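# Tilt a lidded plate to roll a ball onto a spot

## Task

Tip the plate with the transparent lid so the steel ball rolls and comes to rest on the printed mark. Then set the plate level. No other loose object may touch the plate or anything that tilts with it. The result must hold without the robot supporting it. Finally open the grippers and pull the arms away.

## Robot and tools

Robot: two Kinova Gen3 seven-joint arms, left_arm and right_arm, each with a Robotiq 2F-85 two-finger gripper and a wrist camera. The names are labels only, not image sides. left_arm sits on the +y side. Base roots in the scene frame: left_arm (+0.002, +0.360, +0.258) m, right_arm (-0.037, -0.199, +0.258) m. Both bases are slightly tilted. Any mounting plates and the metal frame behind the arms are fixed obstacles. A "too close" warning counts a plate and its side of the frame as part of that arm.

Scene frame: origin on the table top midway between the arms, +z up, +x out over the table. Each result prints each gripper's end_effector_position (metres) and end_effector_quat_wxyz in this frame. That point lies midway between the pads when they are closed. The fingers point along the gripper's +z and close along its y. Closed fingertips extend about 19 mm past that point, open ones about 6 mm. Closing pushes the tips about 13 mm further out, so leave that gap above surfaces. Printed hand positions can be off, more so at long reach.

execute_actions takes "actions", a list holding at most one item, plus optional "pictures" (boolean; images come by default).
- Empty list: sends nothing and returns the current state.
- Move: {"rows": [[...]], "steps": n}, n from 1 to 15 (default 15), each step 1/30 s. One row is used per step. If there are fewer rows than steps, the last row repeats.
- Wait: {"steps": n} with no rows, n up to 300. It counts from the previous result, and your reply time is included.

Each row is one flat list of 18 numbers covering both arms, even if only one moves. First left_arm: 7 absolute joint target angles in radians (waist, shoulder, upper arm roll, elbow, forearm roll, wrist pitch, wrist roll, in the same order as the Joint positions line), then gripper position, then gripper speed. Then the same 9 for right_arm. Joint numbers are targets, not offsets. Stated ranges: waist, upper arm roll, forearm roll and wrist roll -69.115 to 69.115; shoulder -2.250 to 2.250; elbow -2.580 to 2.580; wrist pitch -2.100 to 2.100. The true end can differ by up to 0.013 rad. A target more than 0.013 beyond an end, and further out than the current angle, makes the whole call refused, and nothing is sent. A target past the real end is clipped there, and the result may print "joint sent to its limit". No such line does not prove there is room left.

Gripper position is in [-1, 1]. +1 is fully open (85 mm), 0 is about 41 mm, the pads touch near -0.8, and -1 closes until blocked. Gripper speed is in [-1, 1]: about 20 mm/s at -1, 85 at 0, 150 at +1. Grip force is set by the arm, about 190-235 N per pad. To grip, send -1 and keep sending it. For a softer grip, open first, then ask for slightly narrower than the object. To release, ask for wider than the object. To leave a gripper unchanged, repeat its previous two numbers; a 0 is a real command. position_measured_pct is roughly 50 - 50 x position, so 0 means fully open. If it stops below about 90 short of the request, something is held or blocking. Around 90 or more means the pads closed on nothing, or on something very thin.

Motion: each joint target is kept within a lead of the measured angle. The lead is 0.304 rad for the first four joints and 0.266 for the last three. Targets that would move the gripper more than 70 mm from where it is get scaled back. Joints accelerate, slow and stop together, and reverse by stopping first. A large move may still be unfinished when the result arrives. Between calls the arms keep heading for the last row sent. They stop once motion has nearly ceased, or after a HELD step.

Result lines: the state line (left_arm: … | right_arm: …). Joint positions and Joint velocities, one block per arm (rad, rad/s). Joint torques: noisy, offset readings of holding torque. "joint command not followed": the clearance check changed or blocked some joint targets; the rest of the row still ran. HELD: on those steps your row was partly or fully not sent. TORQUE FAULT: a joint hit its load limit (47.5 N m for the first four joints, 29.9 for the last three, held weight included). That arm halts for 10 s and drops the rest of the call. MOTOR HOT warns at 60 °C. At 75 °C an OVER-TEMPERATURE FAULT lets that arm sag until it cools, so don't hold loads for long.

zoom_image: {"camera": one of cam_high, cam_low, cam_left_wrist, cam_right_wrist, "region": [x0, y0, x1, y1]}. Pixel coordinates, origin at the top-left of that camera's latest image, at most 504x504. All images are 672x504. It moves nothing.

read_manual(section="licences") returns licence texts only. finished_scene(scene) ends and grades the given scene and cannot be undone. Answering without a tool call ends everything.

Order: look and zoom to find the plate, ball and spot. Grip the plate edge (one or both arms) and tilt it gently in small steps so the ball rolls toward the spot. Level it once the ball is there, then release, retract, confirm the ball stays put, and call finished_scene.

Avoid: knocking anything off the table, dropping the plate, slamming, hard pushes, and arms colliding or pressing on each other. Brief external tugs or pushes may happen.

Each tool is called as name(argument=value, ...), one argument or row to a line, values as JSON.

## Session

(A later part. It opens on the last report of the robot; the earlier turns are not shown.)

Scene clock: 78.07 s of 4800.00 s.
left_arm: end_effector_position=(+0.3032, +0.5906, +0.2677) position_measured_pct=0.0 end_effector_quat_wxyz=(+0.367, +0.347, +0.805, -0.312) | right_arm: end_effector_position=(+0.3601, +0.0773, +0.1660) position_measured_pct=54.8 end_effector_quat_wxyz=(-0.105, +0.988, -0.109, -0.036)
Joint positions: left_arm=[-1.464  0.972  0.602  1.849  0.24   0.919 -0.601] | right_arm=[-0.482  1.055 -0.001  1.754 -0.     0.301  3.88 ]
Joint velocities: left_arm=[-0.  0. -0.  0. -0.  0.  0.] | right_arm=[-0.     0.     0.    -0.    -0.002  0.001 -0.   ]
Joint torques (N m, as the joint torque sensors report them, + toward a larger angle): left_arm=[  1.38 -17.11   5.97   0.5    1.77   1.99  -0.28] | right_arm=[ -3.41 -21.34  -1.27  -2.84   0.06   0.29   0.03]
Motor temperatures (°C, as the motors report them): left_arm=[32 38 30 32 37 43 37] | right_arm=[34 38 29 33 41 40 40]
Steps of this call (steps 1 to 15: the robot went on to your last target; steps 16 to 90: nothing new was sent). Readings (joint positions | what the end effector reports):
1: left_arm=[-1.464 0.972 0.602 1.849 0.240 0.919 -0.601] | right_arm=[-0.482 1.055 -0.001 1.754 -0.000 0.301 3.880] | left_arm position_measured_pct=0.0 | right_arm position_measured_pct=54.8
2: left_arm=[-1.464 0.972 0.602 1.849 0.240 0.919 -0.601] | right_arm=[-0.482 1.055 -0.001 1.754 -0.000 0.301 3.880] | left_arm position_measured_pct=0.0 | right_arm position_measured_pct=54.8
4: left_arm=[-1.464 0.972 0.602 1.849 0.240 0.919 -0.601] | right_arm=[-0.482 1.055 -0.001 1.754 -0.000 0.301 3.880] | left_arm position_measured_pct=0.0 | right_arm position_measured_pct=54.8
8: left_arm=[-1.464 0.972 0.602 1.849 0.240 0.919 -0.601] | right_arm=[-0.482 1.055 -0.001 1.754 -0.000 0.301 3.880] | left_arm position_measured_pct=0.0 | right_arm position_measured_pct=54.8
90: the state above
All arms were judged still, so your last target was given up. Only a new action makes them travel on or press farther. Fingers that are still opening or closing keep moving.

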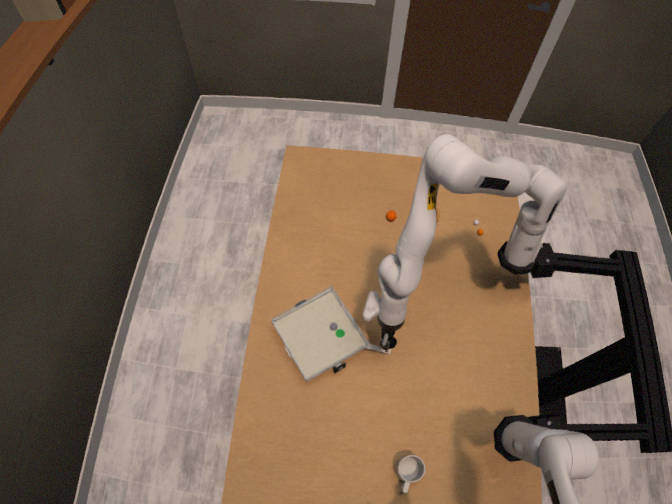

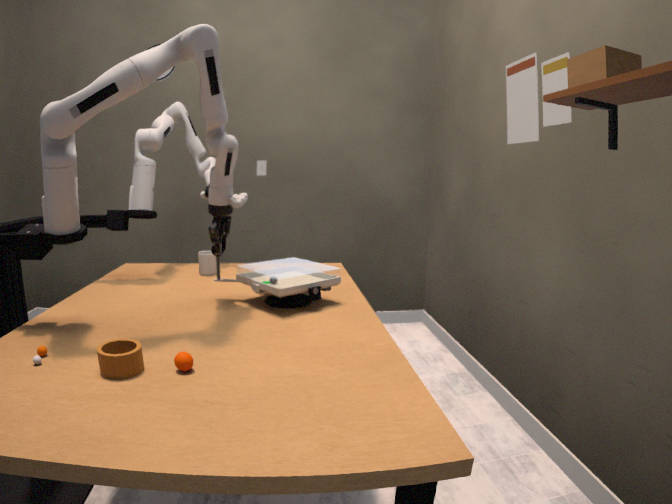

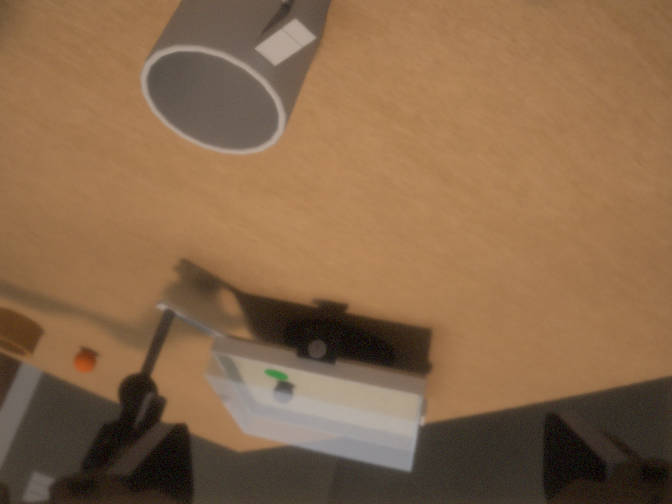

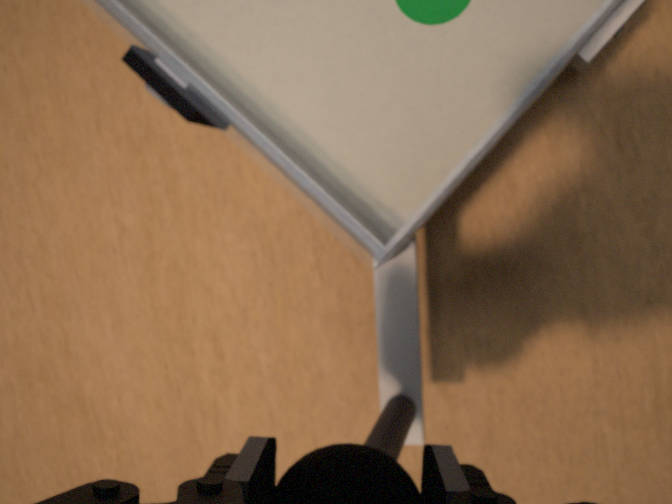

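execute_actions(
  actions=[
    {"rows":[[-1.464,0.972,0.602,1.849,0.24,0.919,-0.601,1,0,-0.4837,1.069,0,1.7374,0,0.321,3.8774,-0.2,-1]],"steps":10},
  ],
  pictures=false,
)

execute_actions(
  actions=[
    {"rows":[[-1.464,0.972,0.602,1.849,0.24,0.919,-0.601,1,0,-0.4811,1.055,0,1.7552,0,0.3018,3.88,-0.2,-1]]},
  ],
  pictures=false,
)

execute_actions(
  actions=[
    {"steps":75},
  ],
)

zoom_image(
  camera="cam_high",
  region=[250, 260, 450, 410],
)

Scene clock: 86.23 s of 4800.00 s.
left_arm: end_effector_position=(+0.3032, +0.5906, +0.2677) position_measured_pct=0.0 end_effector_quat_wxyz=(+0.367, +0.347, +0.805, -0.312) | right_arm: end_effector_position=(+0.3587, +0.0787, +0.1621) position_measured_pct=54.8 end_effector_quat_wxyz=(-0.101, +0.988, -0.108, -0.041)
Joint positions: left_arm=[-1.464  0.972  0.602  1.849  0.24   0.919 -0.601] | right_arm=[-0.484  1.068 -0.001  1.737  0.     0.321  3.878]
Joint velocities: left_arm=[ 0.    -0.001  0.     0.    -0.    -0.     0.   ] | right_arm=[-0.001  0.003  0.    -0.002  0.001  0.002  0.001]
Joint torques (N m, as the joint torque sensors report them, + toward a larger angle): left_arm=[  1.35 -17.01   6.13   0.4    1.79   1.94  -0.38] | right_arm=[ -3.45 -20.53  -0.7   -2.98  -0.12   0.06  -0.22]
Motor temperatures (°C, as the motors report them): left_arm=[32 38 30 32 37 43 37] | right_arm=[34 38 29 33 41 40 40]
Steps of this call (steps 1 to 90: nothing new was sent; then 4.83 s passed at rest; steps 91 to 100: all 10 steps of this action). Readings (joint positions | what the end effector reports):
91: left_arm=[-1.464 0.972 0.602 1.849 0.240 0.919 -0.601] | right_arm=[-0.482 1.056 -0.001 1.753 -0.000 0.302 3.880] | left_arm position_measured_pct=0.0 | right_arm position_measured_pct=54.8
92: left_arm=[-1.464 0.972 0.602 1.849 0.240 0.919 -0.601] | right_arm=[-0.483 1.061 -0.001 1.748 0.000 0.307 3.879] | left_arm position_measured_pct=0.0 | right_arm position_measured_pct=54.8
94: left_arm=[-1.464 0.972 0.602 1.849 0.240 0.919 -0.601] | right_arm=[-0.484 1.066 -0.001 1.740 0.000 0.317 3.878] | left_arm position_measured_pct=0.0 | right_arm position_measured_pct=54.8
98: left_arm=[-1.464 0.972 0.602 1.849 0.240 0.919 -0.601] | right_arm=[-0.484 1.068 -0.001 1.737 0.000 0.320 3.878] | left_arm position_measured_pct=0.0 | right_arm position_measured_pct=54.8
100: the state above

Scene clock: 86.73 s of 4800.00 s.
left_arm: end_effector_position=(+0.3032, +0.5906, +0.2677) position_measured_pct=0.0 end_effector_quat_wxyz=(+0.367, +0.347, +0.805, -0.312) | right_arm: end_effector_position=(+0.3600, +0.0772, +0.1658) position_measured_pct=54.8 end_effector_quat_wxyz=(-0.105, +0.988, -0.109, -0.036)
Joint positions: left_arm=[-1.464  0.972  0.602  1.849  0.24   0.919 -0.601] | right_arm=[-0.482  1.056 -0.001  1.754  0.     0.301  3.88 ]
Joint velocities: left_arm=[-0.     0.001 -0.     0.     0.     0.     0.   ] | right_arm=[-0.     0.001 -0.     0.     0.     0.    -0.001]
Joint torques (N m, as the joint torque sensors report them, + toward a larger angle): left_arm=[  1.57 -17.21   6.11   0.47   1.79   2.04  -0.22] | right_arm=[ -3.37 -21.43  -0.85  -2.65   0.13   0.29  -0.28]
Motor temperatures (°C, as the motors report them): left_arm=[32 38 30 32 37 43 37] | right_arm=[34 38 29 33 41 40 40]
Steps of this call (steps 1 to 15: all 15 steps of this action). Readings (joint positions | what the end effector reports):
1: left_arm=[-1.464 0.972 0.602 1.849 0.240 0.919 -0.601] | right_arm=[-0.484 1.067 -0.001 1.738 0.000 0.320 3.878] | left_arm position_measured_pct=0.0 | right_arm position_measured_pct=54.8
2: left_arm=[-1.464 0.972 0.602 1.849 0.240 0.919 -0.601] | right_arm=[-0.483 1.063 -0.001 1.743 0.000 0.315 3.879] | left_arm position_measured_pct=0.0 | right_arm position_measured_pct=54.8
4: left_arm=[-1.464 0.972 0.602 1.849 0.240 0.919 -0.601] | right_arm=[-0.482 1.057 -0.001 1.752 0.000 0.305 3.880] | left_arm position_measured_pct=0.0 | right_arm position_measured_pct=54.8
8: left_arm=[-1.464 0.972 0.602 1.849 0.240 0.919 -0.601] | right_arm=[-0.482 1.056 -0.001 1.754 0.000 0.301 3.880] | left_arm position_measured_pct=0.0 | right_arm position_measured_pct=54.8
15: the state above

Scene clock: 89.23 s of 4800.00 s.
left_arm: end_effector_position=(+0.3032, +0.5906, +0.2677) position_measured_pct=0.0 end_effector_quat_wxyz=(+0.367, +0.347, +0.805, -0.312) | right_arm: end_effector_position=(+0.3600, +0.0772, +0.1658) position_measured_pct=54.8 end_effector_quat_wxyz=(-0.105, +0.988, -0.109, -0.036)
Joint positions: left_arm=[-1.464  0.972  0.602  1.849  0.24   0.919 -0.601] | right_arm=[-0.482  1.056 -0.001  1.754  0.     0.301  3.88 ]
Joint velocities: left_arm=[-0.    -0.     0.     0.     0.    -0.001  0.   ] | right_arm=[ 0.001 -0.002  0.     0.     0.002 -0.     0.001]
Joint torques (N m, as the joint torque sensors report them, + toward a larger angle): left_arm=[  1.32 -17.     6.19   0.43   1.78   2.01  -0.33] | right_arm=[ -3.5  -21.39  -0.87  -3.19   0.04   0.27  -0.02]
Motor temperatures (°C, as the motors report them): left_arm=[32 38 30 32 37 43 37] | right_arm=[34 38 29 33 41 40 40]
Steps of this call (steps 1 to 15: the robot went on to your last target; steps 16 to 75: nothing new was sent). Readings (joint positions | what the end effector reports):
1: left_arm=[-1.464 0.972 0.602 1.849 0.240 0.919 -0.601] | right_arm=[-0.482 1.056 -0.001 1.754 0.000 0.301 3.880] | left_arm position_measured_pct=0.0 | right_arm position_measured_pct=54.8
2: left_arm=[-1.464 0.972 0.602 1.849 0.240 0.919 -0.601] | right_arm=[-0.482 1.056 -0.001 1.754 0.000 0.301 3.880] | left_arm position_measured_pct=0.0 | right_arm position_measured_pct=54.8
4: left_arm=[-1.464 0.972 0.602 1.849 0.240 0.919 -0.601] | right_arm=[-0.482 1.056 -0.001 1.754 0.000 0.301 3.880] | left_arm position_measured_pct=0.0 | right_arm position_measured_pct=54.8
8: left_arm=[-1.464 0.972 0.602 1.849 0.240 0.919 -0.601] | right_arm=[-0.482 1.056 -0.001 1.754 0.000 0.301 3.880] | left_arm position_measured_pct=0.0 | right_arm position_measured_pct=54.8
75: the state above
All arms were judged still, so your last target was given up. Only a new action makes them travel on or press farther. Fingers that are still opening or closing keep moving.

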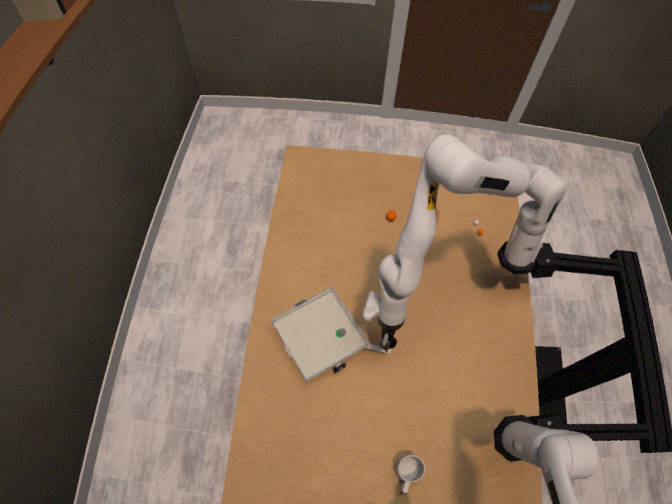

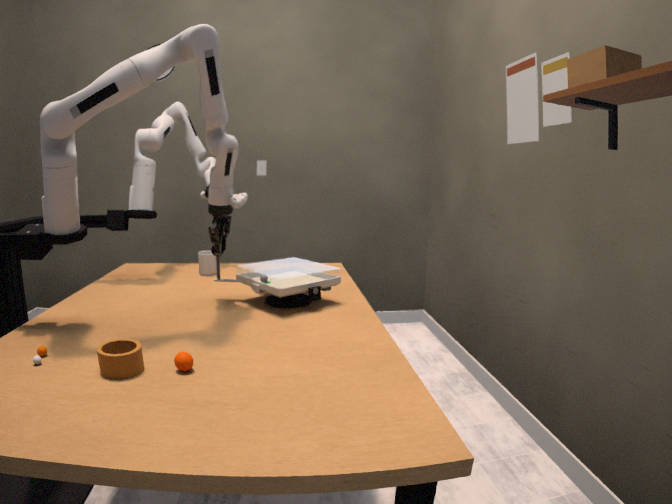

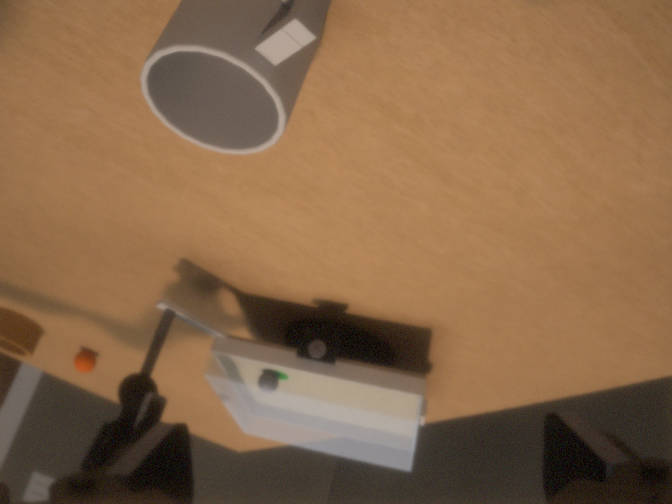

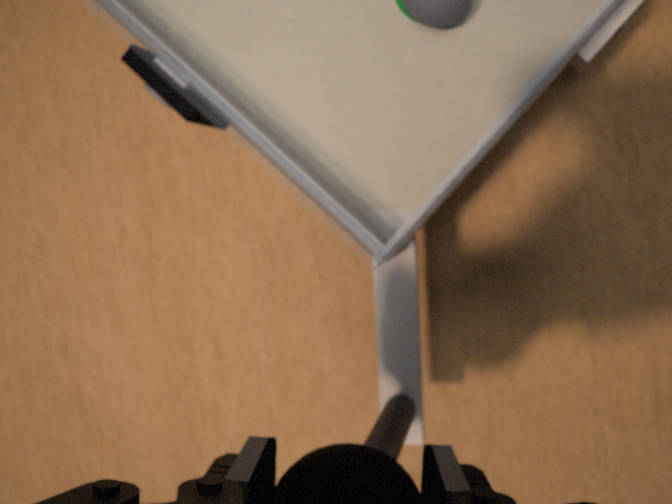

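Region (250, 260, 450, 410) of cam_high's 672x504 image, scaled by 2.520, with more detail than that image has; it fills the top 378 rows of this view, and the rest is white.

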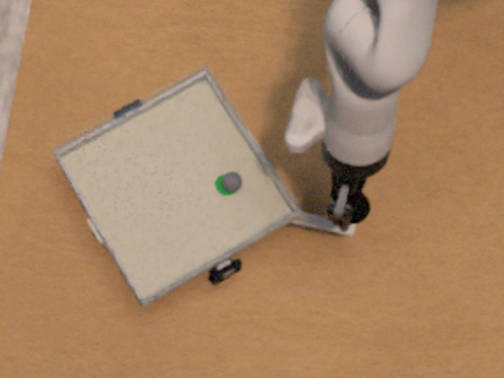

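About 6 mm off centre, within the spot. Release.

execute_actions(
  actions=[
    {"rows":[[-1.464,0.972,0.602,1.849,0.24,0.919,-0.601,1,0,-0.4817,1.0557,-0.001,1.7542,0,0.301,3.88,0.8,-1]]},
  ],
  pictures=false,
)

execute_actions(
  actions=[
    {"steps":60},
  ],
  pictures=false,
)

execute_actions(
  actions=[
    {"rows":[[-1.464,0.972,0.602,1.849,0.24,0.919,-0.601,1,0,-0.4817,0.82,0,1.80,0,0.49,3.88,0.8,-1]]},
  ],
  pictures=false,
)

execute_actions(
  actions=[
    {"rows":[[-1.464,0.972,0.602,1.849,0.24,0.919,-0.601,1,0,-0.4817,0.62,0,1.80,0,0.69,3.88,0.8,-1]]},
  ],
  pictures=false,
)

execute_actions(
  actions=[
    {"steps":45},
  ],
)

Scene clock: 95.87 s of 4800.00 s.
left_arm: end_effector_position=(+0.3032, +0.5906, +0.2677) position_measured_pct=0.0 end_effector_quat_wxyz=(+0.367, +0.347, +0.805, -0.312) | right_arm: end_effector_position=(+0.3600, +0.0775, +0.1658) position_measured_pct=46.0 end_effector_quat_wxyz=(-0.106, +0.988, -0.109, -0.036)
Joint positions: left_arm=[-1.464  0.972  0.602  1.849  0.24   0.919 -0.601] | right_arm=[-0.482  1.056 -0.001  1.754 -0.     0.301  3.88 ]
Joint velocities: left_arm=[-0.     0.001 -0.    -0.     0.     0.     0.   ] | right_arm=[ 0.001  0.     0.    -0.     0.002  0.    -0.001]
Joint torques (N m, as the joint torque sensors report them, + toward a larger angle): left_arm=[  1.49 -17.05   6.04   0.44   1.77   2.01  -0.36] | right_arm=[ -4.02 -20.71  -1.81  -3.35   0.04  -0.15   0.02]
Motor temperatures (°C, as the motors report them): left_arm=[32 38 30 32 37 43 37] | right_arm=[34 38 29 33 41 40 40]
Steps of this call (steps 1 to 90: nothing new was sent; then 3.13 s passed at rest; steps 91 to 105: all 15 steps of this action). Readings (joint positions | what the end effector reports):
91: left_arm=[-1.464 0.972 0.602 1.849 0.240 0.919 -0.601] | right_arm=[-0.482 1.056 -0.001 1.754 0.000 0.301 3.880] | left_arm position_measured_pct=0.0 | right_arm position_measured_pct=54.8
92: left_arm=[-1.464 0.972 0.602 1.849 0.240 0.919 -0.601] | right_arm=[-0.482 1.056 -0.001 1.754 0.000 0.301 3.880] | left_arm position_measured_pct=0.0 | right_arm position_measured_pct=54.8
94: left_arm=[-1.464 0.972 0.602 1.849 0.240 0.919 -0.601] | right_arm=[-0.482 1.056 -0.001 1.754 0.000 0.301 3.880] | left_arm position_measured_pct=0.0 | right_arm position_measured_pct=53.6
98: left_arm=[-1.464 0.972 0.602 1.849 0.240 0.919 -0.601] | right_arm=[-0.482 1.056 -0.001 1.754 0.000 0.301 3.880] | left_arm position_measured_pct=0.0 | right_arm position_measured_pct=50.8
105: the state above

Scene clock: 97.87 s of 4800.00 s.
left_arm: end_effector_position=(+0.3032, +0.5906, +0.2677) position_measured_pct=0.0 end_effector_quat_wxyz=(+0.367, +0.347, +0.805, -0.312) | right_arm: end_effector_position=(+0.3600, +0.0775, +0.1659) position_measured_pct=9.9 end_effector_quat_wxyz=(-0.106, +0.988, -0.109, -0.036)
Joint positions: left_arm=[-1.464  0.972  0.602  1.849  0.24   0.919 -0.601] | right_arm=[-0.482  1.056 -0.001  1.754 -0.     0.301  3.88 ]
Joint velocities: left_arm=[-0.     0.002  0.     0.     0.     0.    -0.001] | right_arm=[ 0.    -0.002 -0.    -0.     0.     0.     0.   ]
Joint torques (N m, as the joint torque sensors report them, + toward a larger angle): left_arm=[  1.34 -16.93   6.18   0.39   1.73   2.    -0.27] | right_arm=[ -4.   -21.25  -1.58  -3.42   0.15  -0.11  -0.24]
Motor temperatures (°C, as the motors report them): left_arm=[32 38 30 32 37 43 37] | right_arm=[34 38 29 33 41 40 40]
Steps of this call (steps 1 to 15: the robot went on to your last target; steps 16 to 60: nothing new was sent). Readings (joint positions | what the end effector reports):
1: left_arm=[-1.464 0.972 0.602 1.849 0.240 0.919 -0.601] | right_arm=[-0.482 1.056 -0.001 1.754 0.000 0.301 3.880] | left_arm position_measured_pct=0.0 | right_arm position_measured_pct=45.6
2: left_arm=[-1.464 0.972 0.602 1.849 0.240 0.919 -0.601] | right_arm=[-0.482 1.056 -0.001 1.754 -0.000 0.301 3.880] | left_arm position_measured_pct=0.0 | right_arm position_measured_pct=44.8
4: left_arm=[-1.464 0.972 0.602 1.849 0.240 0.919 -0.601] | right_arm=[-0.482 1.056 -0.001 1.754 0.000 0.301 3.880] | left_arm position_measured_pct=0.0 | right_arm position_measured_pct=43.3
8: left_arm=[-1.464 0.972 0.602 1.849 0.240 0.919 -0.601] | right_arm=[-0.482 1.056 -0.001 1.754 -0.000 0.301 3.880] | left_arm position_measured_pct=0.0 | right_arm position_measured_pct=40.5
60: the state above
All arms were judged still, so your last target was given up. Only a new action makes them travel on or press farther. Fingers that are still opening or closing keep moving.

Scene clock: 98.37 s of 4800.00 s.
left_arm: end_effector_position=(+0.3032, +0.5906, +0.2677) position_measured_pct=0.0 end_effector_quat_wxyz=(+0.367, +0.347, +0.805, -0.312) | right_arm: end_effector_position=(+0.3636, +0.0539, +0.2651) position_measured_pct=9.9 end_effector_quat_wxyz=(-0.104, +0.988, -0.110, -0.037)
Joint positions: left_arm=[-1.464  0.972  0.602  1.849  0.24   0.919 -0.601] | right_arm=[-0.482  0.826  0.     1.799  0.     0.49   3.88 ]
Joint velocities: left_arm=[-0.  0. -0. -0.  0. -0. -0.] | right_arm=[ 0.    -0.04  -0.001  0.016 -0.002  0.014  0.001]
Joint torques (N m, as the joint torque sensors report them, + toward a larger angle): left_arm=[  1.5  -16.93   6.25   0.4    1.75   2.01  -0.37] | right_arm=[ -3.87 -19.58  -1.6   -4.85  -0.08  -0.16  -0.08]
Motor temperatures (°C, as the motors report them): left_arm=[32 38 30 32 37 43 37] | right_arm=[34 38 29 33 41 40 40]
Steps of this call (steps 1 to 15: all 15 steps of this action). Readings (joint positions | what the end effector reports):
1: left_arm=[-1.464 0.972 0.602 1.849 0.240 0.919 -0.601] | right_arm=[-0.482 1.054 -0.001 1.754 0.000 0.302 3.880] | left_arm position_measured_pct=0.0 | right_arm position_measured_pct=9.9
2: left_arm=[-1.464 0.972 0.602 1.849 0.240 0.919 -0.601] | right_arm=[-0.482 1.048 -0.001 1.756 -0.000 0.306 3.880] | left_arm position_measured_pct=0.0 | right_arm position_measured_pct=9.9
4: left_arm=[-1.464 0.972 0.602 1.849 0.240 0.919 -0.601] | right_arm=[-0.482 1.018 -0.001 1.762 -0.000 0.327 3.880] | left_arm position_measured_pct=0.0 | right_arm position_measured_pct=9.9
8: left_arm=[-1.464 0.972 0.602 1.849 0.240 0.919 -0.601] | right_arm=[-0.482 0.908 -0.000 1.782 0.000 0.415 3.880] | left_arm position_measured_pct=0.0 | right_arm position_measured_pct=9.9
15: the state above

Scene clock: 98.87 s of 4800.00 s.
left_arm: end_effector_position=(+0.3032, +0.5906, +0.2677) position_measured_pct=0.0 end_effector_quat_wxyz=(+0.367, +0.347, +0.805, -0.312) | right_arm: end_effector_position=(+0.3608, +0.0288, +0.3550) position_measured_pct=9.9 end_effector_quat_wxyz=(-0.104, +0.988, -0.110, -0.037)
Joint positions: left_arm=[-1.464  0.972  0.602  1.849  0.24   0.919 -0.601] | right_arm=[-0.482  0.624  0.     1.8    0.     0.69   3.88 ]
Joint velocities: left_arm=[-0.  0.  0. -0. -0. -0.  0.] | right_arm=[-0.001 -0.035 -0.001  0.005  0.001  0.004 -0.   ]
Joint torques (N m, as the joint torque sensors report them, + toward a larger angle): left_arm=[  1.3  -16.98   6.18   0.41   1.8    1.9   -0.25] | right_arm=[ -3.43 -18.11  -1.59  -6.35  -0.01  -0.39   0.  ]
Motor temperatures (°C, as the motors report them): left_arm=[32 38 30 32 37 43 37] | right_arm=[34 38 29 33 41 40 40]
Steps of this call (steps 1 to 15: all 15 steps of this action). Readings (joint positions | what the end effector reports):
1: left_arm=[-1.464 0.972 0.602 1.849 0.240 0.919 -0.601] | right_arm=[-0.482 0.823 0.000 1.800 0.000 0.491 3.880] | left_arm position_measured_pct=0.0 | right_arm position_measured_pct=9.9
2: left_arm=[-1.464 0.972 0.602 1.849 0.240 0.919 -0.601] | right_arm=[-0.482 0.815 -0.000 1.800 -0.000 0.496 3.880] | left_arm position_measured_pct=0.0 | right_arm position_measured_pct=9.9
4: left_arm=[-1.464 0.972 0.602 1.849 0.240 0.919 -0.601] | right_arm=[-0.482 0.784 -0.000 1.801 -0.000 0.523 3.880] | left_arm position_measured_pct=0.0 | right_arm position_measured_pct=9.9
8: left_arm=[-1.464 0.972 0.602 1.849 0.240 0.919 -0.601] | right_arm=[-0.482 0.679 -0.000 1.799 0.000 0.628 3.880] | left_arm position_measured_pct=0.0 | right_arm position_measured_pct=9.9
15: the state above

Scene clock: 100.37 s of 4800.00 s.
left_arm: end_effector_position=(+0.3032, +0.5906, +0.2677) position_measured_pct=0.0 end_effector_quat_wxyz=(+0.367, +0.347, +0.805, -0.312) | right_arm: end_effector_position=(+0.3614, +0.0289, +0.3568) position_measured_pct=9.9 end_effector_quat_wxyz=(-0.106, +0.988, -0.110, -0.035)
Joint positions: left_arm=[-1.464  0.972  0.602  1.849  0.24   0.919 -0.601] | right_arm=[-0.482  0.62   0.     1.8    0.     0.69   3.88 ]
Joint velocities: left_arm=[ 0.  0.  0. -0.  0. -0. -0.] | right_arm=[ 0.001  0.002  0.     0.     0.    -0.     0.001]
Joint torques (N m, as the joint torque sensors report them, + toward a larger angle): left_arm=[  1.49 -16.92   6.17   0.46   1.83   2.    -0.34] | right_arm=[ -3.54 -17.39  -1.25  -6.18  -0.33  -0.1   -0.15]
Motor temperatures (°C, as the motors report them): left_arm=[32 38 30 32 37 43 37] | right_arm=[34 38 29 33 41 40 40]
Steps of this call (steps 1 to 15: the robot went on to your last target; steps 16 to 45: nothing new was sent). Readings (joint positions | what the end effector reports):
1: left_arm=[-1.464 0.972 0.602 1.849 0.240 0.919 -0.601] | right_arm=[-0.482 0.623 0.000 1.800 -0.000 0.690 3.880] | left_arm position_measured_pct=0.0 | right_arm position_measured_pct=9.9
2: left_arm=[-1.464 0.972 0.602 1.849 0.240 0.919 -0.601] | right_arm=[-0.482 0.622 0.000 1.800 -0.000 0.690 3.880] | left_arm position_measured_pct=0.0 | right_arm position_measured_pct=9.9
4: left_arm=[-1.464 0.972 0.602 1.849 0.240 0.919 -0.601] | right_arm=[-0.482 0.621 0.000 1.800 -0.000 0.690 3.880] | left_arm position_measured_pct=0.0 | right_arm position_measured_pct=9.9
8: left_arm=[-1.464 0.972 0.602 1.849 0.240 0.919 -0.601] | right_arm=[-0.482 0.620 0.000 1.800 0.000 0.690 3.880] | left_arm position_measured_pct=0.0 | right_arm position_measured_pct=9.9
45: the state above
All arms were judged still, so your last target was given up. Only a new action makes them travel on or press farther. Fingers that are still opening or closing keep moving.

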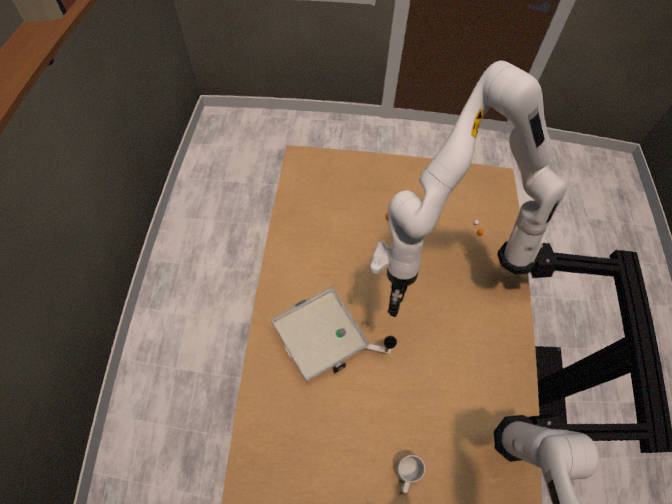

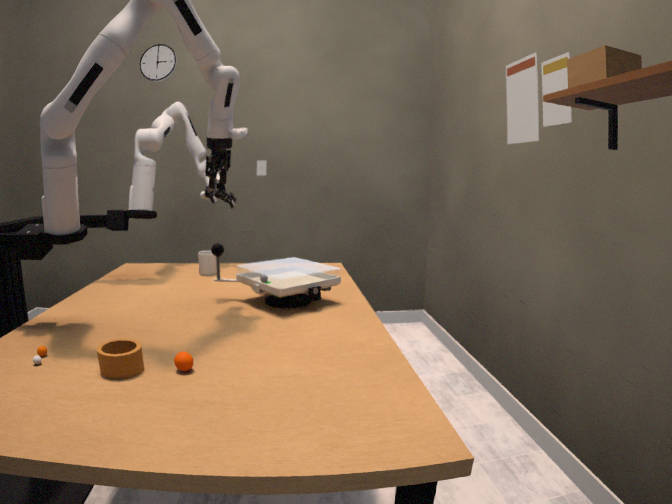

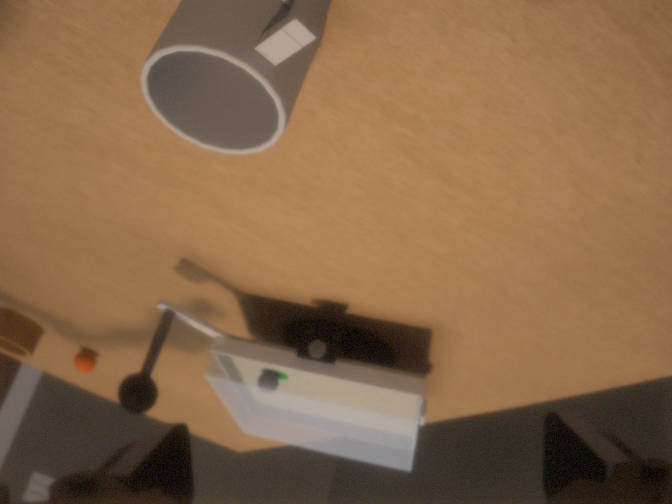

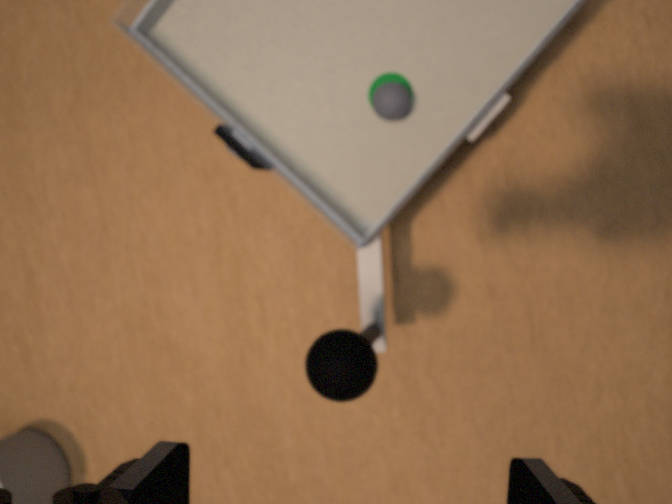

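finished_scene(
  scene=2,
)

The scene is finished: the task was done.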